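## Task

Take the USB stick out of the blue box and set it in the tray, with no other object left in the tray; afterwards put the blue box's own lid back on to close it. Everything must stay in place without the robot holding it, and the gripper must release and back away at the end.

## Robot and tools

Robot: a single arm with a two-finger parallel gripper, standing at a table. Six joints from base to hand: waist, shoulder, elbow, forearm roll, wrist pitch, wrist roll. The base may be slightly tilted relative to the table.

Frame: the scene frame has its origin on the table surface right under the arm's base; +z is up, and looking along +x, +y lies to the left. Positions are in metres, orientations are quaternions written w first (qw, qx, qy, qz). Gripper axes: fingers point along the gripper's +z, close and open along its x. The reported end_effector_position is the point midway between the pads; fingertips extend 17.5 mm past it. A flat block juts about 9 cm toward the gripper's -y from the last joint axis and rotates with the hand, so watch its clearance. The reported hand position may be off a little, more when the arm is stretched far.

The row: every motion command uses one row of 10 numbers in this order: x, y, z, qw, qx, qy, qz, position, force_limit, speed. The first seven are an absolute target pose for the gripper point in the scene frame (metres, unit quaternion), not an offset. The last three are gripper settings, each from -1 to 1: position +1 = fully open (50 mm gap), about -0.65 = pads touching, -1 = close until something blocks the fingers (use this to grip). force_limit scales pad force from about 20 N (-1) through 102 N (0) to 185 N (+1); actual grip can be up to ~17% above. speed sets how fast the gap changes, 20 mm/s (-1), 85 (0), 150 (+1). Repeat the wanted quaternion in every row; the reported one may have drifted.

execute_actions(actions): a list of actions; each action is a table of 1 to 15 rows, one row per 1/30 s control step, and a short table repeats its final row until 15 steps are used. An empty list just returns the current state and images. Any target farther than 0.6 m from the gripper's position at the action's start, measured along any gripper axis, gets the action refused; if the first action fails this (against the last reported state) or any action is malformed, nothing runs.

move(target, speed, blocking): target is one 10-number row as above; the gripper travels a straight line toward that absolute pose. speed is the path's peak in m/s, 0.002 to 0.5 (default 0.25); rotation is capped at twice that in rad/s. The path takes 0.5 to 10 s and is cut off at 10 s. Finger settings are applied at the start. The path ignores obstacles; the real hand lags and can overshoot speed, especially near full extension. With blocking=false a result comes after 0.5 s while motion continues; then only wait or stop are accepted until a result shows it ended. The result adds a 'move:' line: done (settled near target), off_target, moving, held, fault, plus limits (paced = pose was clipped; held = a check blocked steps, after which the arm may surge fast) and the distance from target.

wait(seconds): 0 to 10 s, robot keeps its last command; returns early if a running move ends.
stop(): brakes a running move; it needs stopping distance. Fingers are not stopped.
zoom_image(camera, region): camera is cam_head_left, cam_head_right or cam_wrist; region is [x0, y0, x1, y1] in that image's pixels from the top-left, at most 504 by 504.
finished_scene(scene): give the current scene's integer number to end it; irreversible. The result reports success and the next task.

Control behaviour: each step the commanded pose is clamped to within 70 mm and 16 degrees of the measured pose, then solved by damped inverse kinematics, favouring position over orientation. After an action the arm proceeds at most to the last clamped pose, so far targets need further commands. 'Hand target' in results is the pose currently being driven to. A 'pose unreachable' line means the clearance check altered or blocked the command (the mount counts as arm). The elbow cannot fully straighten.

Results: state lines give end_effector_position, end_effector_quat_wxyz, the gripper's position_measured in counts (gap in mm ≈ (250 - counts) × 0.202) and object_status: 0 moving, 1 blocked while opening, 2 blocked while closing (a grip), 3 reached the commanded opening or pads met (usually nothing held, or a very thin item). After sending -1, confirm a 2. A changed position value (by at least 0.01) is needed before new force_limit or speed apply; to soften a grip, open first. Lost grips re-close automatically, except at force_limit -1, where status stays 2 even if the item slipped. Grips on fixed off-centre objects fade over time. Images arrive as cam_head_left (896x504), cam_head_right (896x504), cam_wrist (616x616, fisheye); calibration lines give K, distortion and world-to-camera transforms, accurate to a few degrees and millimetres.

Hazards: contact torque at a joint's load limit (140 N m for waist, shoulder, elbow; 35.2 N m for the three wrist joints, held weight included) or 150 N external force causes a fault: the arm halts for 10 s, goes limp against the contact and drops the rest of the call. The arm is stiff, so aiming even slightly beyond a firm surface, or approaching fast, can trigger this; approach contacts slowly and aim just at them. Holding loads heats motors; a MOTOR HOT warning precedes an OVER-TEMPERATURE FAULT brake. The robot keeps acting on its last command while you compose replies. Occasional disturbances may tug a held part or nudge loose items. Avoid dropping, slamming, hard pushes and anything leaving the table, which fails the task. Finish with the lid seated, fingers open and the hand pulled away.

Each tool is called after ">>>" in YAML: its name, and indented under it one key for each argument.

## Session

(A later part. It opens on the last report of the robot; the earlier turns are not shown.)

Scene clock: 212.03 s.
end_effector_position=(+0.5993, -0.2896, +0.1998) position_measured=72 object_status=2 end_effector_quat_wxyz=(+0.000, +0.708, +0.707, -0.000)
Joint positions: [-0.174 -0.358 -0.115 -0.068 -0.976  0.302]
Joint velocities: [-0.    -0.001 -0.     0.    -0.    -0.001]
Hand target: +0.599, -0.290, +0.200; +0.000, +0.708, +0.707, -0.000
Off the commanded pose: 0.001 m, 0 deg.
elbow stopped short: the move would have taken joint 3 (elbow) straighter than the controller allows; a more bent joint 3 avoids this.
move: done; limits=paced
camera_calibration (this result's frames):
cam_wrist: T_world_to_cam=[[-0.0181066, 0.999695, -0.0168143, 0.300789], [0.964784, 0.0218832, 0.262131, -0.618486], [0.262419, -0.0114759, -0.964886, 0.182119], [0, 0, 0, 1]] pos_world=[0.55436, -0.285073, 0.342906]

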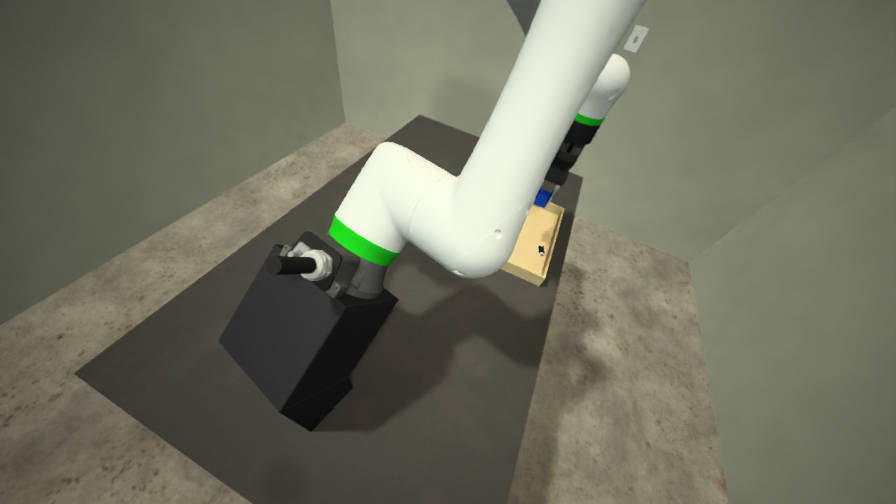

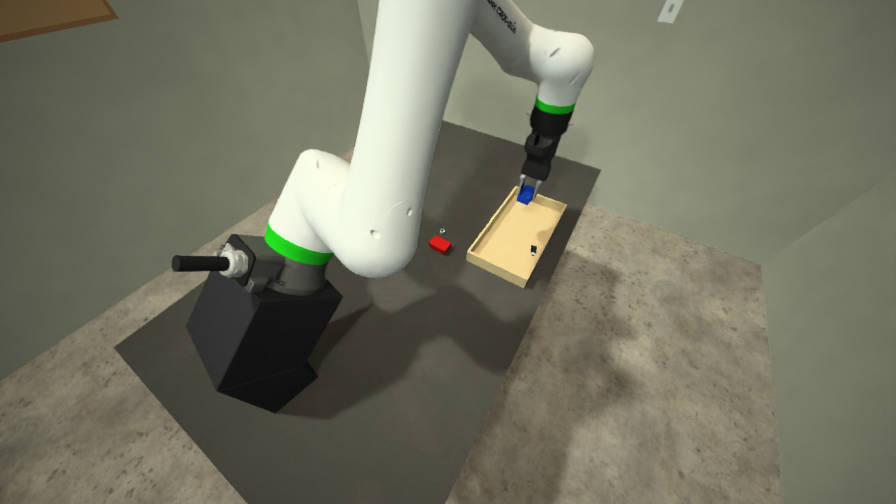

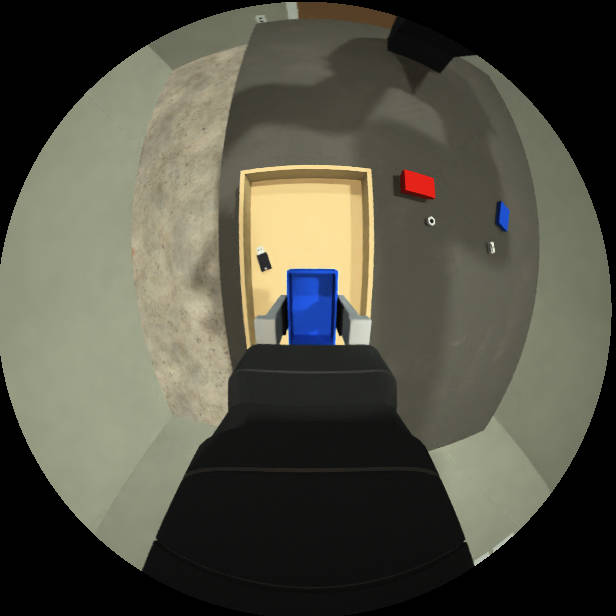

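>>> move:
  target: [0.4396, 0.0715, 0.08, 0, 0.8141, 0.5807, 0, -1, -0.2, 0]
  speed: 0.3

>>> move:
  target: [0.4396, 0.0715, 0.026, 0, 0.8141, 0.5807, 0, -1, -0.2, 0]
  speed: 0.05

Scene clock: 218.70 s.
end_effector_position=(+0.4384, +0.0714, +0.0812) position_measured=72 object_status=2 end_effector_quat_wxyz=(-0.000, +0.813, +0.582, -0.000)
Joint positions: [ 0.814 -0.436 -1.033  1.105 -0.719 -1.808]
Joint velocities: [ 0.001  0.    -0.001  0.001  0.     0.001]
Hand target: +0.438, +0.071, +0.081; -0.000, +0.813, +0.582, -0.000
Off the commanded pose: 0.002 m, 0 deg.
move: done
camera_calibration (this result's frames):
cam_wrist: T_world_to_cam=[[0.30517, 0.952151, -0.0167202, -0.203325], [0.920464, -0.290421, 0.261537, -0.398291], [0.244167, -0.0952036, -0.965049, 0.128021], [0, 0, 0, 1]] pos_world=[0.397402, 0.0901119, 0.224315]

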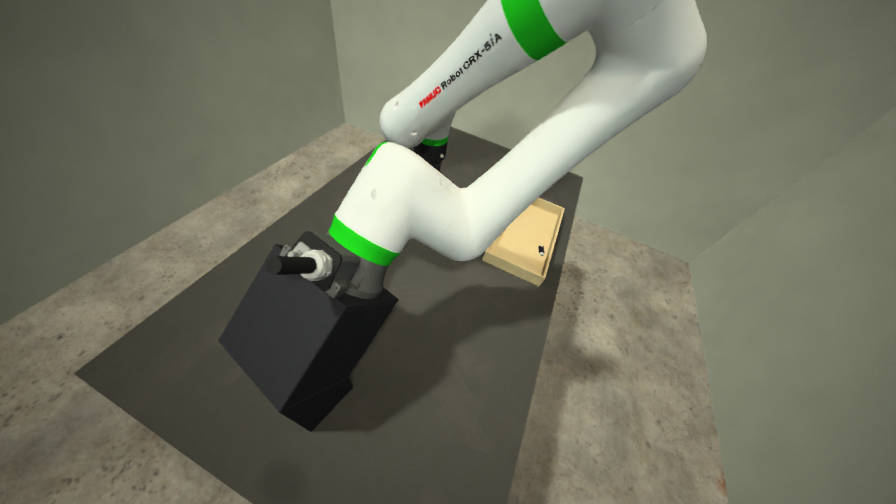

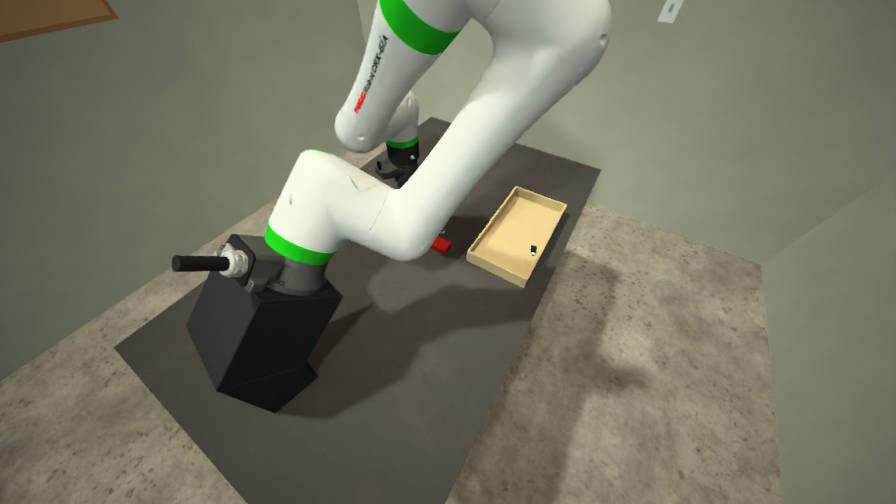

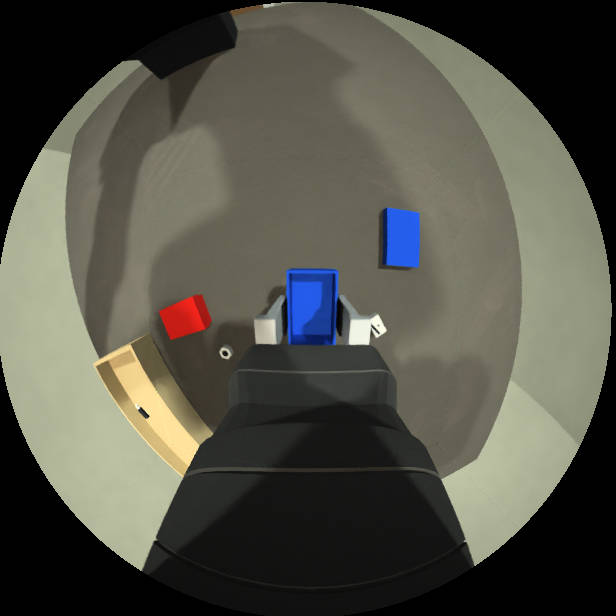

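Scene clock: 220.10 s.
end_effector_position=(+0.4394, +0.0718, +0.0262) position_measured=72 object_status=2 end_effector_quat_wxyz=(-0.000, +0.814, +0.580, -0.000)
Joint positions: [ 0.568 -0.277 -1.039  1.402 -0.485 -1.981]
Joint velocities: [ 0.001  0.    -0.002  0.002  0.001 -0.002]
Hand target: +0.439, +0.072, +0.026; -0.000, +0.814, +0.581, -0.000
Off the commanded pose: 0.000 m, 0 deg.
move: done
camera_calibration (this result's frames):
cam_wrist: T_world_to_cam=[[0.307777, 0.95132, -0.0162265, -0.206009], [0.919664, -0.293077, 0.261389, -0.384226], [0.243909, -0.0953725, -0.965097, 0.0749061], [0, 0, 0, 1]] pos_world=[0.398493, 0.0905169, 0.169381]

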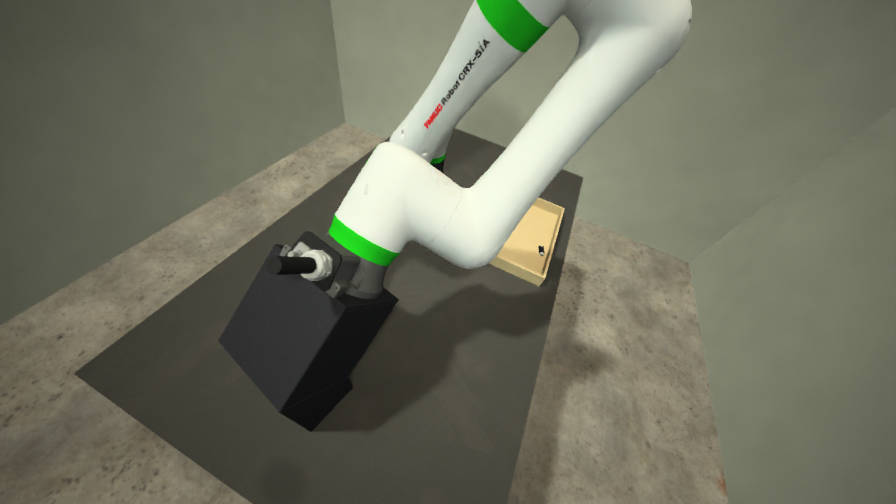

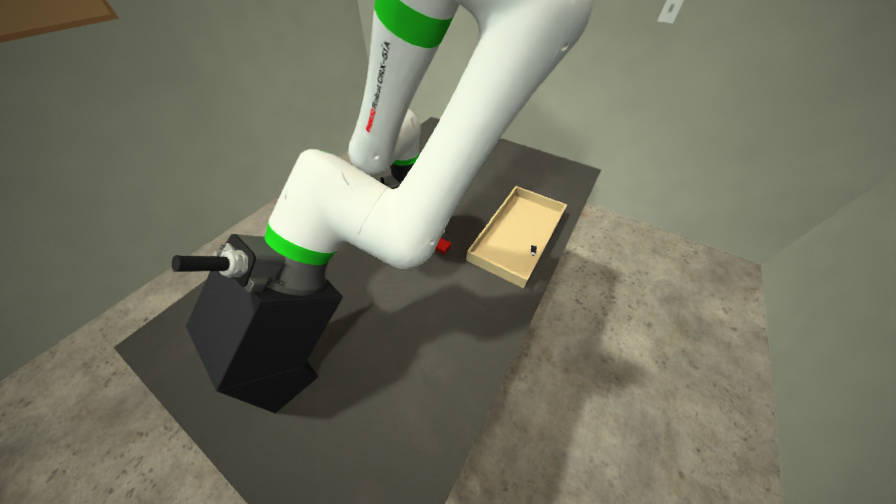

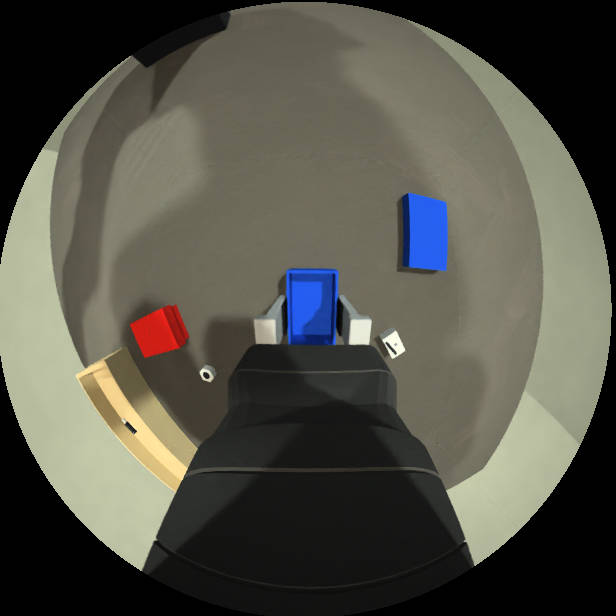

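>>> execute_actions:
  actions:
    - [[0.4396, 0.0715, 0.026, 0, 0.8141, 0.5807, 0, 1, -0.2, -0.3]]
    - [[0.4396, 0.0715, 0.026, 0, 0.8141, 0.5807, 0, 1, -0.2, -0.3]]

>>> move:
  target: [0.4396, 0.0715, 0.08, 0, 0.8141, 0.5807, 0, 1, -0.5, 0]
  speed: 0.15

>>> move:
  target: [0.41, 0.19, 0.08, 0, 0.8141, 0.5807, 0, 1, -0.5, 0]
  speed: 0.2

Scene clock: 225.20 s.
end_effector_position=(+0.4396, +0.0715, +0.0260) position_measured=3 object_status=3 end_effector_quat_wxyz=(-0.000, +0.814, +0.581, -0.000)
Joint positions: [ 0.566 -0.276 -1.039  1.405 -0.484 -1.983]
Joint velocities: [ 0.003  0.001  0.    -0.    -0.001 -0.   ]
Hand target: +0.440, +0.072, +0.026; +0.000, +0.814, +0.581, +0.000
Off the commanded pose: 0.000 m, 0 deg.
camera_calibration (this result's frames):
cam_wrist: T_world_to_cam=[[0.307261, 0.951481, -0.0165901, -0.205594], [0.919687, -0.292425, 0.262036, -0.384449], [0.244471, -0.095771, -0.964916, 0.0744058], [0, 0, 0, 1]] pos_world=[0.398554, 0.0903218, 0.169124]

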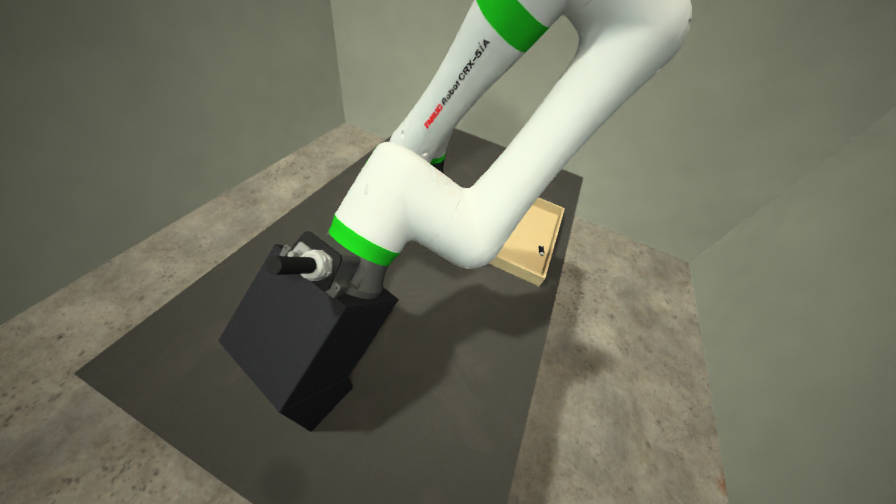

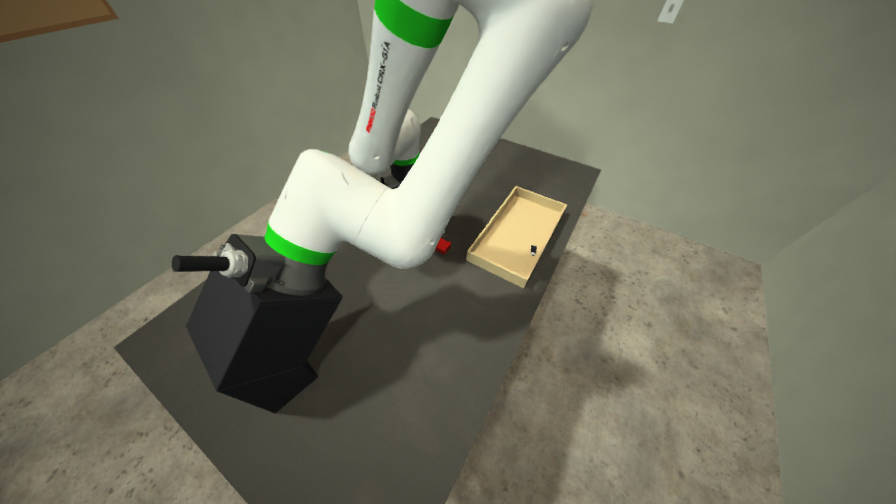

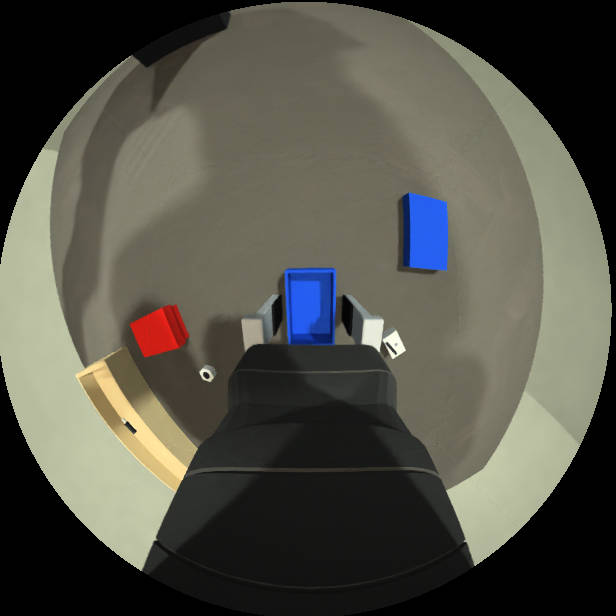

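Scene clock: 226.03 s.
end_effector_position=(+0.4399, +0.0713, +0.0798) position_measured=3 object_status=3 end_effector_quat_wxyz=(+0.000, +0.814, +0.581, +0.000)
Joint positions: [ 0.806 -0.431 -1.031  1.111 -0.713 -1.811]
Joint velocities: [ 0.    -0.     0.001 -0.001 -0.     0.001]
Hand target: +0.440, +0.071, +0.080; +0.000, +0.814, +0.581, +0.000
Off the commanded pose: 0.000 m, 0 deg.
move: done
camera_calibration (this result's frames):
cam_wrist: T_world_to_cam=[[0.306838, 0.951612, -0.0168724, -0.204378], [0.919645, -0.291871, 0.262802, -0.398957], [0.245161, -0.0961543, -0.964702, 0.12593], [0, 0, 0, 1]] pos_world=[0.398737, 0.0901528, 0.222883]

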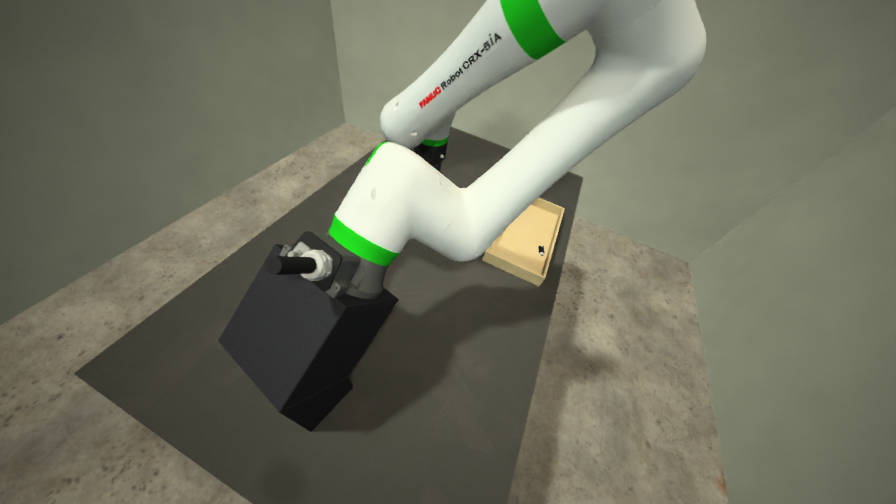

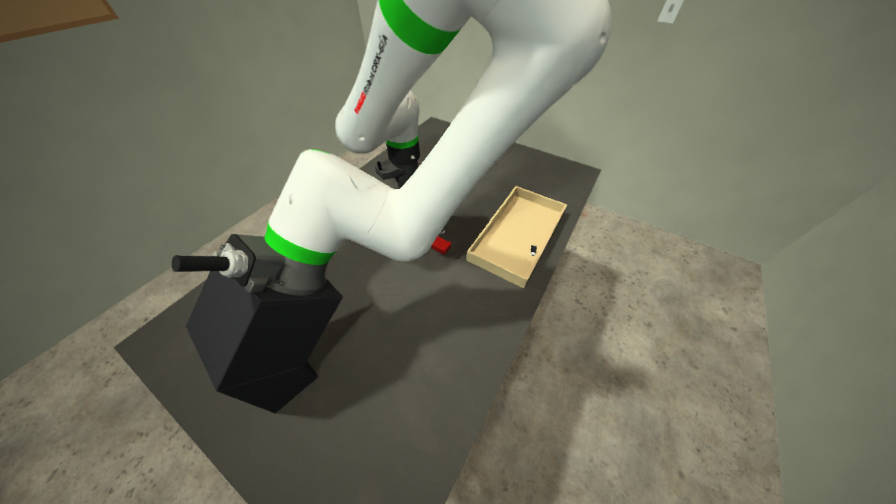

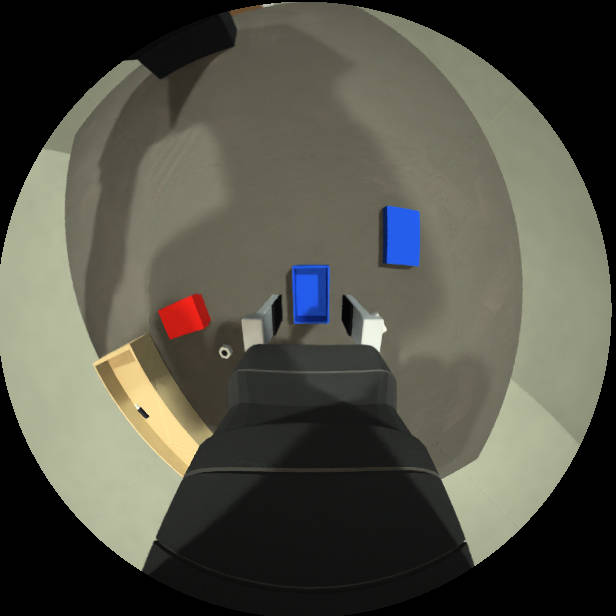

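Scene clock: 227.03 s.
end_effector_position=(+0.4098, +0.1895, +0.0803) position_measured=3 object_status=3 end_effector_quat_wxyz=(+0.000, +0.814, +0.581, -0.000)
Joint positions: [ 1.082 -0.195 -0.975  1.191 -0.836 -2.169]
Joint velocities: [ 0.001  0.    -0.     0.001  0.001  0.001]
Hand target: +0.410, +0.190, +0.080; +0.000, +0.814, +0.581, -0.000
Off the commanded pose: 0.001 m, 0 deg.
move: done
camera_calibration (this result's frames):
cam_wrist: T_world_to_cam=[[0.306952, 0.951573, -0.0169909, -0.307728], [0.919733, -0.291997, 0.262354, -0.336905], [0.244688, -0.0961572, -0.964822, 0.145321], [0, 0, 0, 1]] pos_world=[0.368763, 0.208424, 0.223369]

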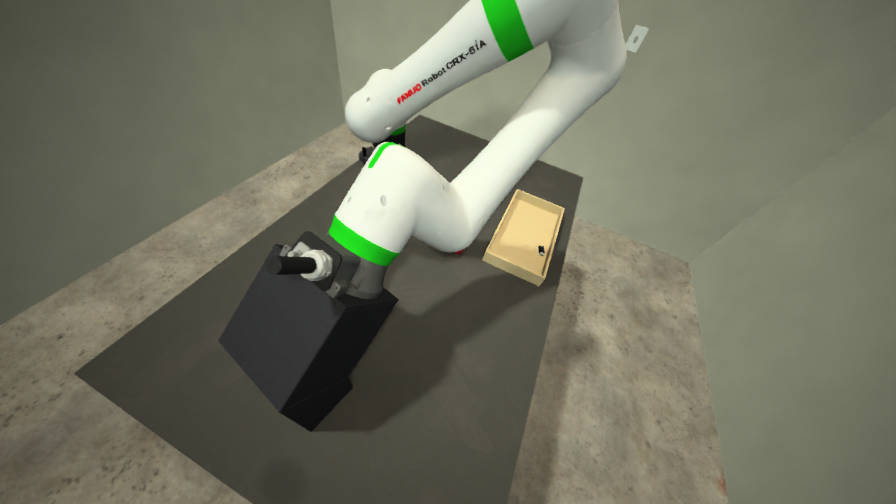

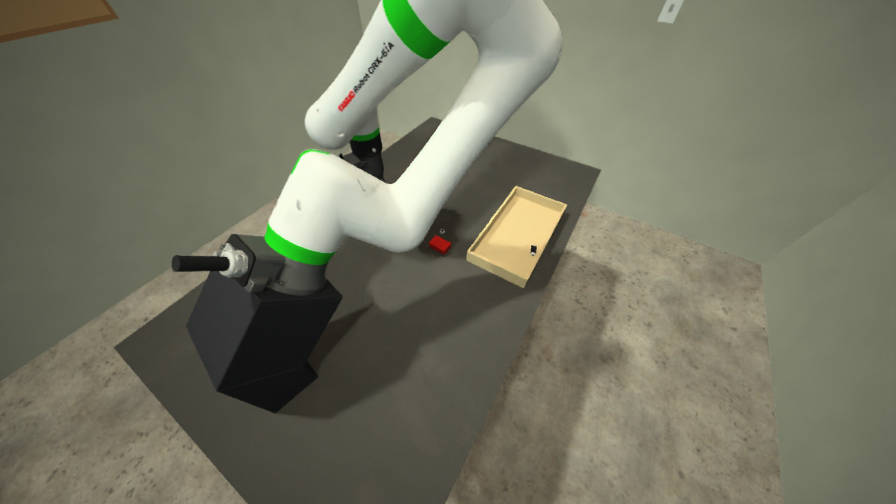

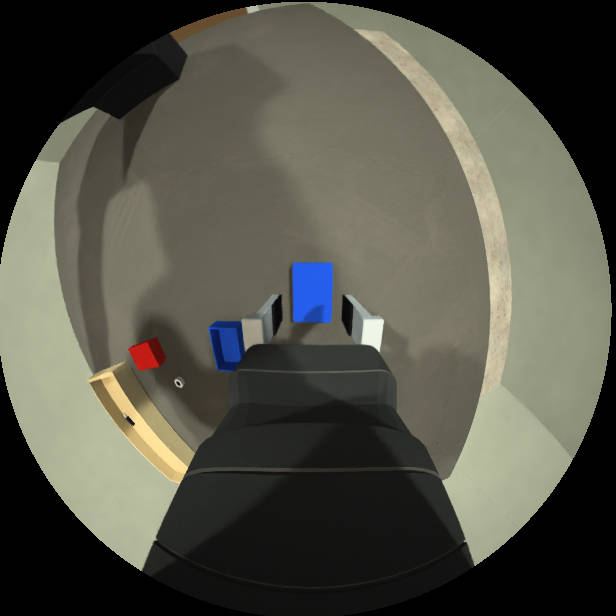

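>>> move:
  target: [0.41, 0.19, 0.0225, 0, 0.8141, 0.5807, 0, 1, -0.5, 0]
  speed: 0.07

>>> execute_actions:
  actions:
    - [[0.41, 0.19, 0.0225, 0, 0.8141, 0.5807, 0, -1, -0.5, 0]]
    - [[0.41, 0.19, 0.0225, 0, 0.8141, 0.5807, 0, -1, -0.5, 0]]

>>> move:
  target: [0.41, 0.19, 0.07, 0, 0.8141, 0.5807, 0, -1, -0.5, 0]
  speed: 0.1

Scene clock: 233.37 s.
end_effector_position=(+0.4099, +0.1903, +0.0227) position_measured=3 object_status=3 end_effector_quat_wxyz=(-0.000, +0.814, +0.581, -0.000)
Joint positions: [ 0.865 -0.062 -0.976  1.455 -0.662 -2.308]
Joint velocities: [-0.002  0.001 -0.001  0.001 -0.    -0.001]
Hand target: +0.410, +0.190, +0.023; -0.000, +0.814, +0.581, -0.000
Off the commanded pose: 0.000 m, 0 deg.
move: done
camera_calibration (this result's frames):
cam_wrist: T_world_to_cam=[[0.307745, 0.951329, -0.0162945, -0.309712], [0.919659, -0.293022, 0.261468, -0.321465], [0.243967, -0.0954508, -0.965075, 0.0900377], [0, 0, 0, 1]] pos_world=[0.368984, 0.209036, 0.165899]

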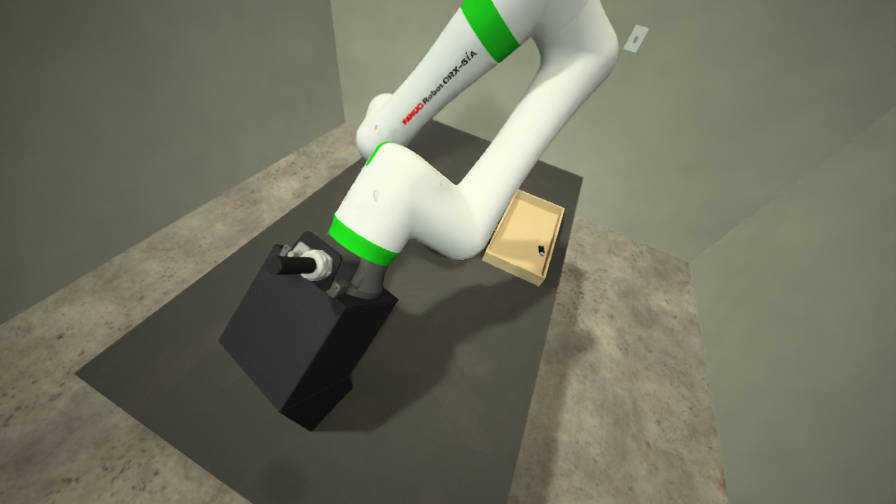

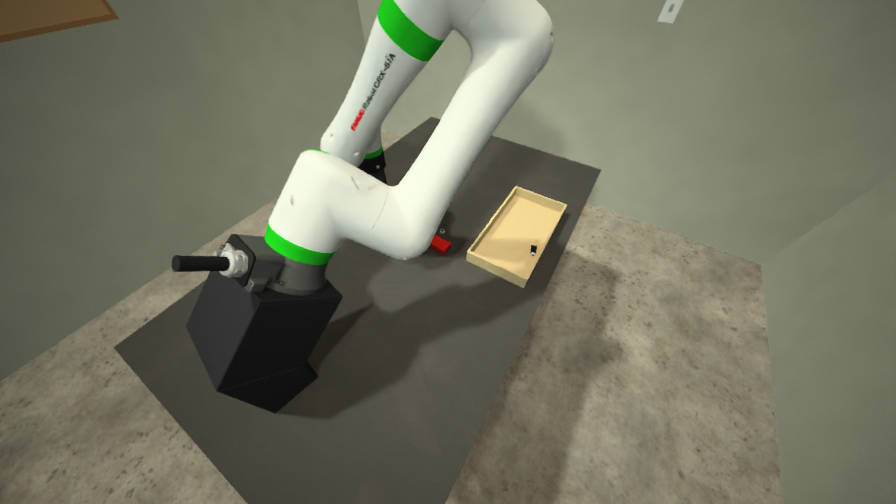

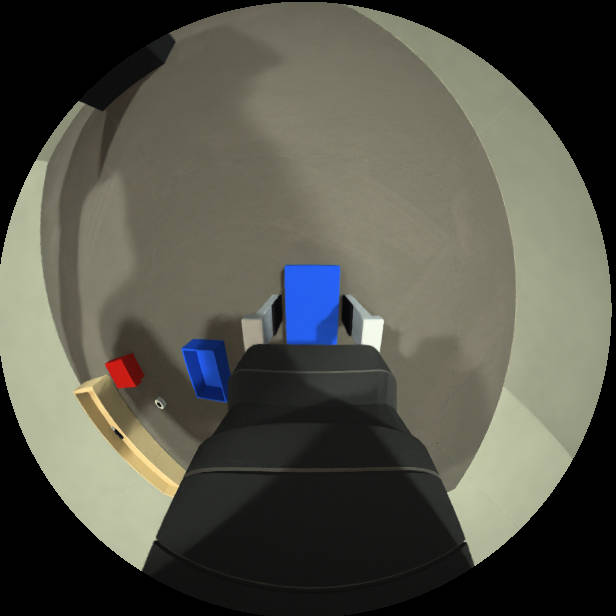

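Scene clock: 234.37 s.
end_effector_position=(+0.4100, +0.1900, +0.0225) position_measured=50 object_status=2 end_effector_quat_wxyz=(-0.000, +0.814, +0.581, +0.000)
Joint positions: [ 0.864 -0.062 -0.977  1.458 -0.662 -2.308]
Joint velocities: [ 0.001 -0.     0.     0.    -0.001 -0.001]
Hand target: +0.410, +0.190, +0.023; -0.000, +0.814, +0.581, -0.000
Off the commanded pose: 0.000 m, 0 deg.
camera_calibration (this result's frames):
cam_wrist: T_world_to_cam=[[0.30727, 0.951478, -0.0165803, -0.309316], [0.919681, -0.292435, 0.262048, -0.321664], [0.244484, -0.0957679, -0.964912, 0.0896077], [0, 0, 0, 1]] pos_world=[0.368964, 0.208824, 0.165626]

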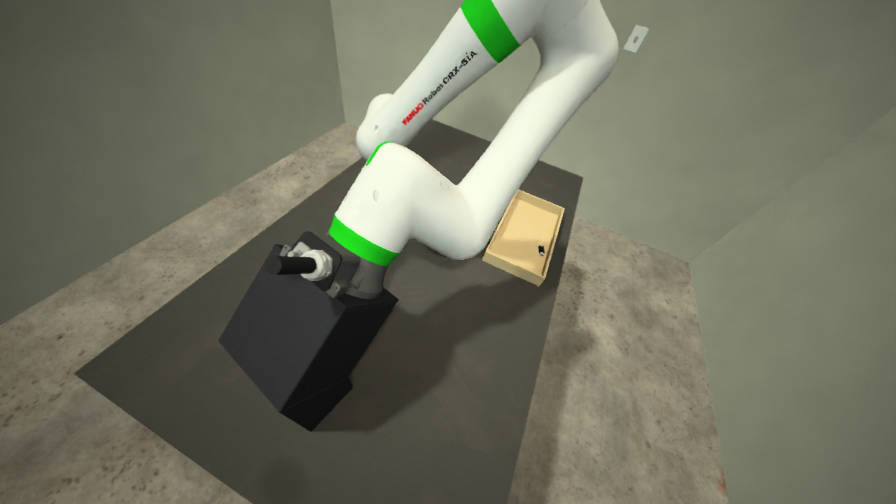

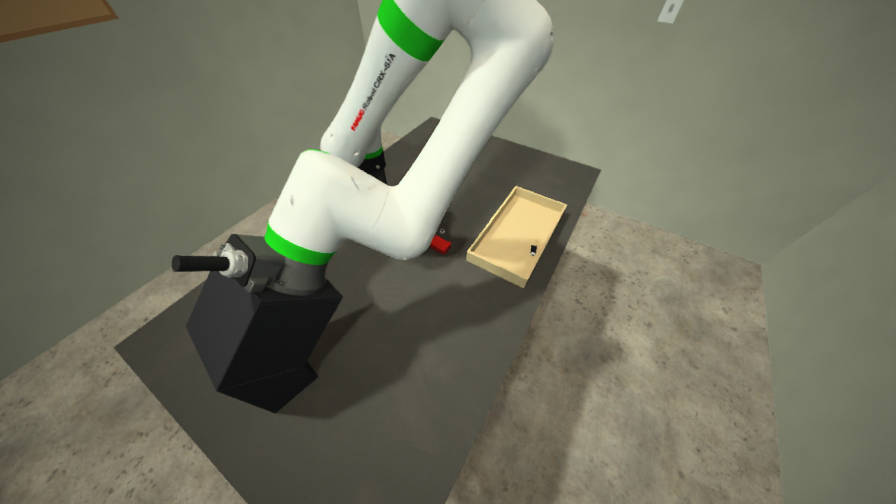

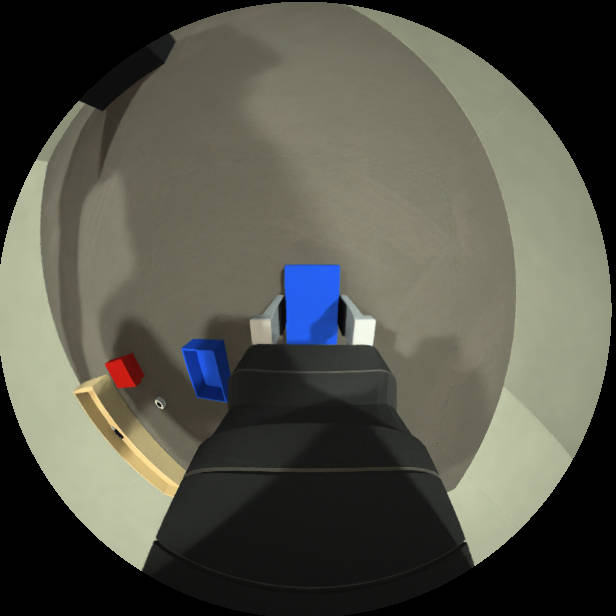

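Scene clock: 235.20 s.
end_effector_position=(+0.4102, +0.1899, +0.0698) position_measured=50 object_status=2 end_effector_quat_wxyz=(+0.000, +0.814, +0.581, +0.000)
Joint positions: [ 1.044 -0.171 -0.977  1.232 -0.802 -2.189]
Joint velocities: [ 0.001 -0.002  0.    -0.001 -0.     0.001]
Hand target: +0.410, +0.190, +0.070; +0.000, +0.814, +0.581, +0.000
Off the commanded pose: 0.000 m, 0 deg.
move: done
camera_calibration (this result's frames):
cam_wrist: T_world_to_cam=[[0.307017, 0.951558, -0.0166792, -0.308361], [0.919611, -0.292105, 0.26266, -0.334382], [0.245065, -0.0959795, -0.964744, 0.134991], [0, 0, 0, 1]] pos_world=[0.369091, 0.208705, 0.212918]

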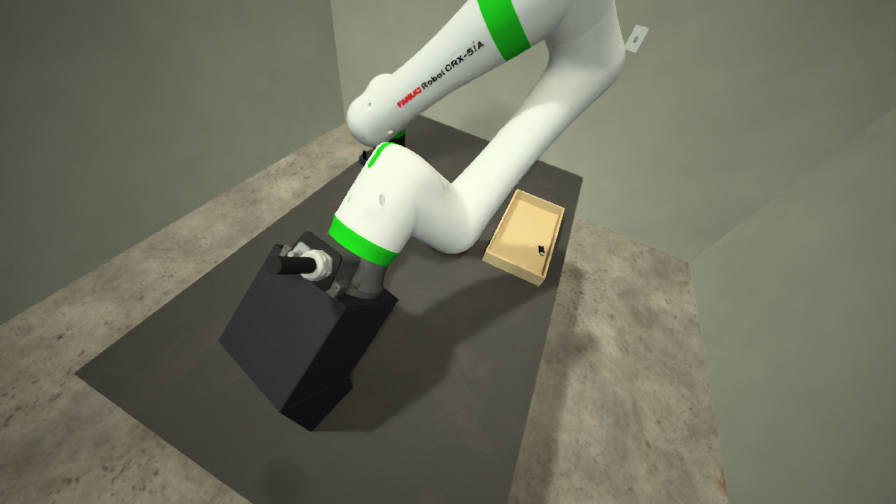

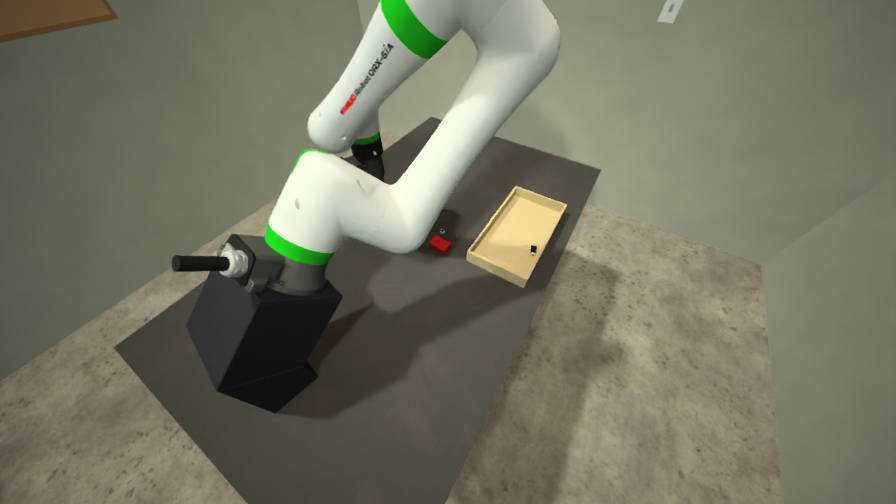

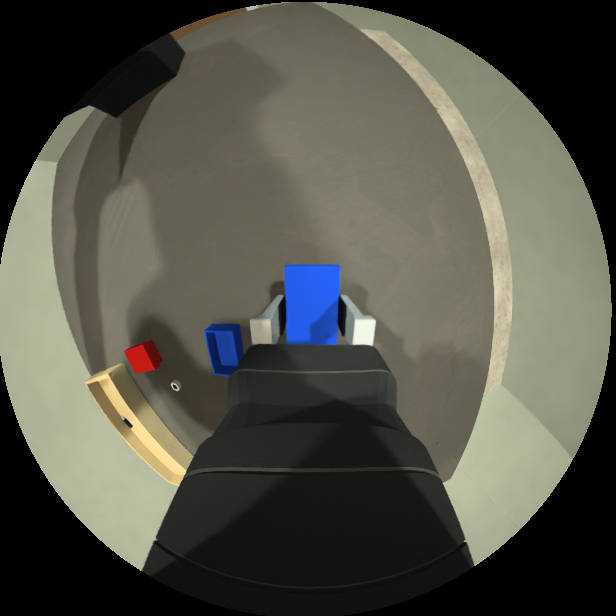

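>>> execute_actions:
  actions: []

Scene clock: 245.93 s.
end_effector_position=(+0.4103, +0.1899, +0.0698) position_measured=50 object_status=2 end_effector_quat_wxyz=(+0.000, +0.814, +0.581, +0.000)
Joint positions: [ 1.044 -0.171 -0.976  1.232 -0.802 -2.189]
Joint velocities: [-0.    -0.001 -0.     0.     0.     0.001]
Hand target: +0.410, +0.190, +0.070; +0.000, +0.814, +0.581, +0.000
Off the commanded pose: 0.000 m, 0 deg.
camera_calibration (this result's frames):
cam_wrist: T_world_to_cam=[[0.307062, 0.951545, -0.0166107, -0.308417], [0.919582, -0.292162, 0.262698, -0.334403], [0.245116, -0.0959393, -0.964735, 0.13498], [0, 0, 0, 1]] pos_world=[0.369129, 0.208723, 0.212943]

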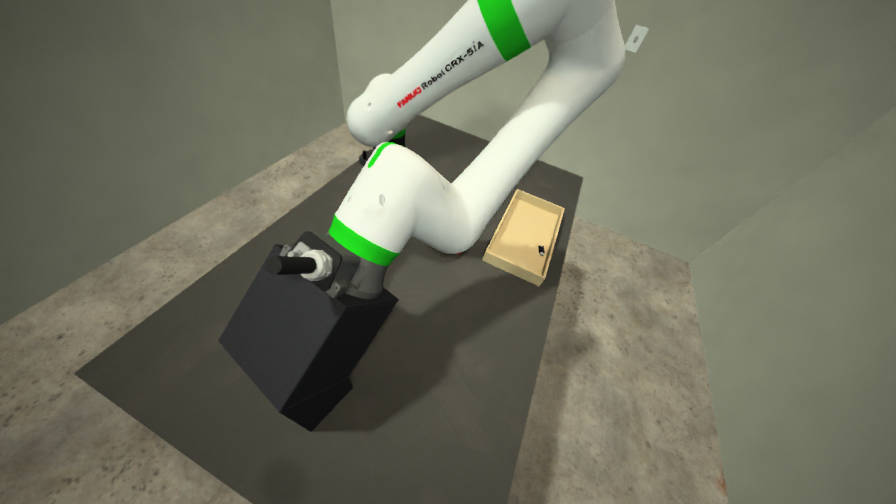

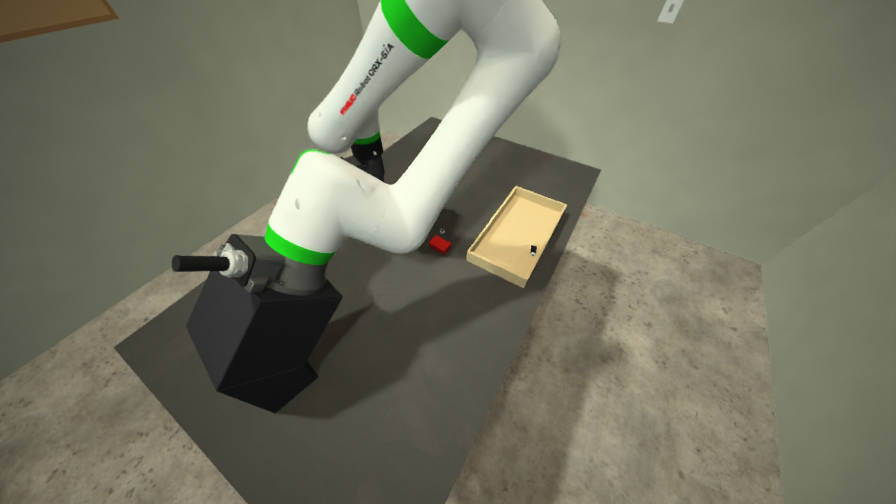

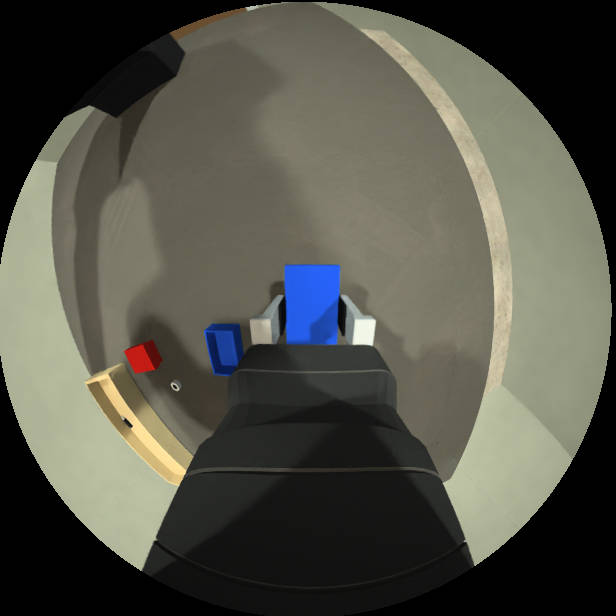

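>>> move:
  target: [0.4391, 0.0701, 0.07, 0, 0.8141, 0.5807, 0, -1, -0.5, 0]
  speed: 0.1

Scene clock: 251.27 s.
end_effector_position=(+0.4391, +0.0706, +0.0697) position_measured=50 object_status=2 end_effector_quat_wxyz=(-0.000, +0.814, +0.581, +0.000)
Joint positions: [ 0.762 -0.405 -1.036  1.15  -0.666 -1.831]
Joint velocities: [-0.002 -0.     0.002 -0.001  0.001  0.002]
Hand target: +0.439, +0.071, +0.070; -0.000, +0.814, +0.581, +0.000
Off the commanded pose: 0.001 m, 0 deg.
move: done
camera_calibration (this result's frames):
cam_wrist: T_world_to_cam=[[0.307479, 0.951417, -0.0161868, -0.203948], [0.919692, -0.292775, 0.261627, -0.395718], [0.244177, -0.0953316, -0.965033, 0.116722], [0, 0, 0, 1]] pos_world=[0.398148, 0.0893105, 0.21287]

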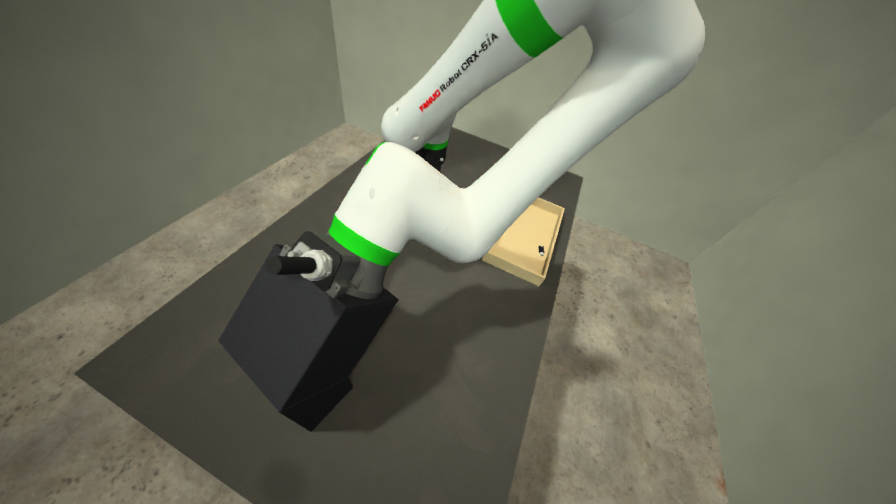

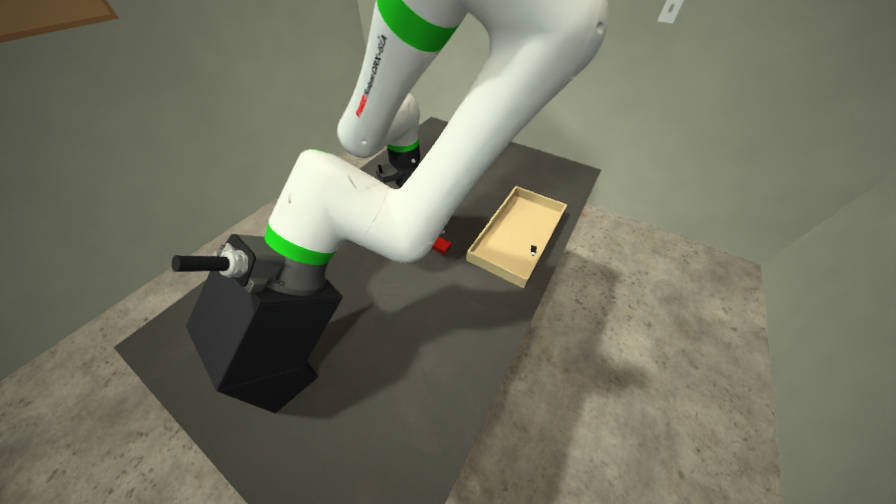

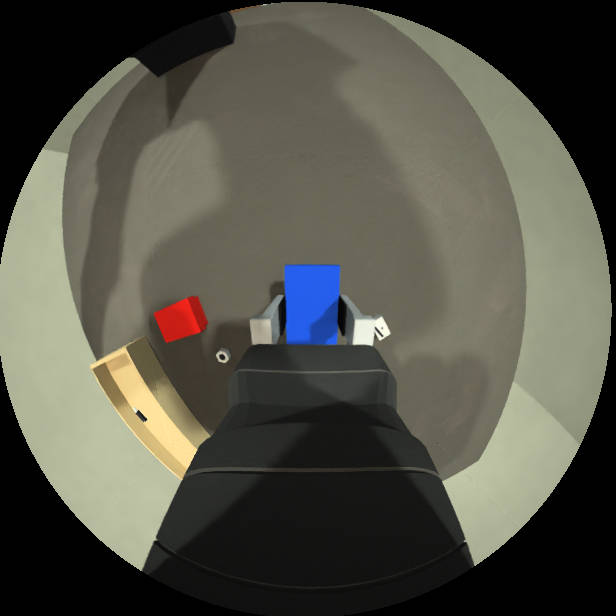

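>>> move:
  target: [0.4391, 0.0701, 0.044, 0, 0.8141, 0.5807, 0, -1, -0.5, 0]
  speed: 0.02

Scene clock: 255.27 s.
end_effector_position=(+0.4390, +0.0702, +0.0441) position_measured=50 object_status=2 end_effector_quat_wxyz=(-0.000, +0.814, +0.581, -0.000)
Joint positions: [ 0.649 -0.332 -1.042  1.283 -0.556 -1.906]
Joint velocities: [-0.001  0.001 -0.001 -0.     0.    -0.001]
Hand target: +0.439, +0.070, +0.044; -0.000, +0.814, +0.581, -0.000
Off the commanded pose: 0.000 m, 0 deg.
move: done
camera_calibration (this result's frames):
cam_wrist: T_world_to_cam=[[0.307486, 0.951411, -0.0163947, -0.203995], [0.919674, -0.292718, 0.261756, -0.389009], [0.244239, -0.0955642, -0.964995, 0.0919971], [0, 0, 0, 1]] pos_world=[0.398017, 0.0890048, 0.187258]

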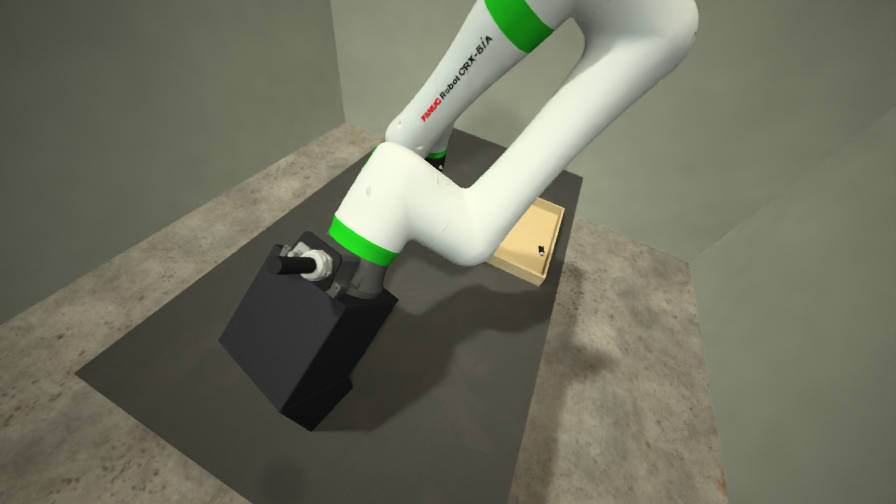

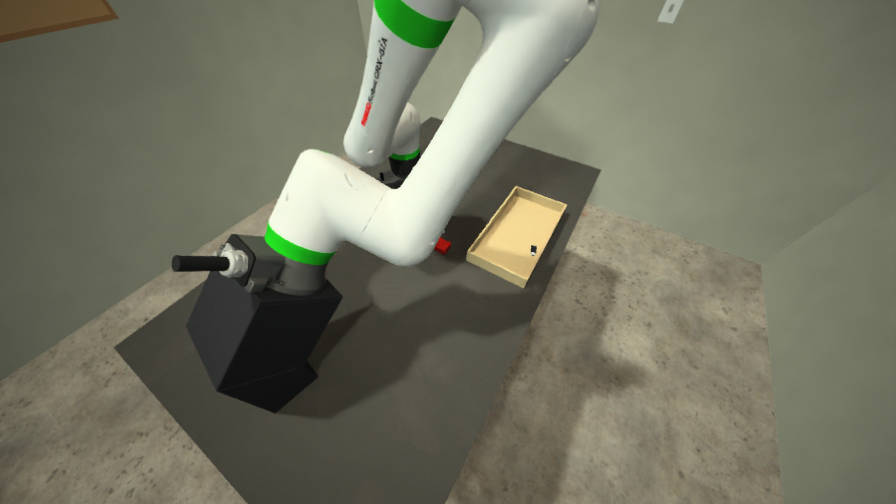

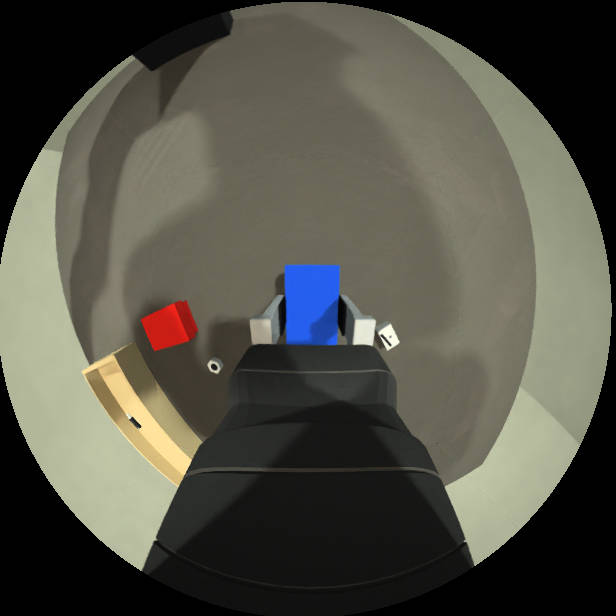

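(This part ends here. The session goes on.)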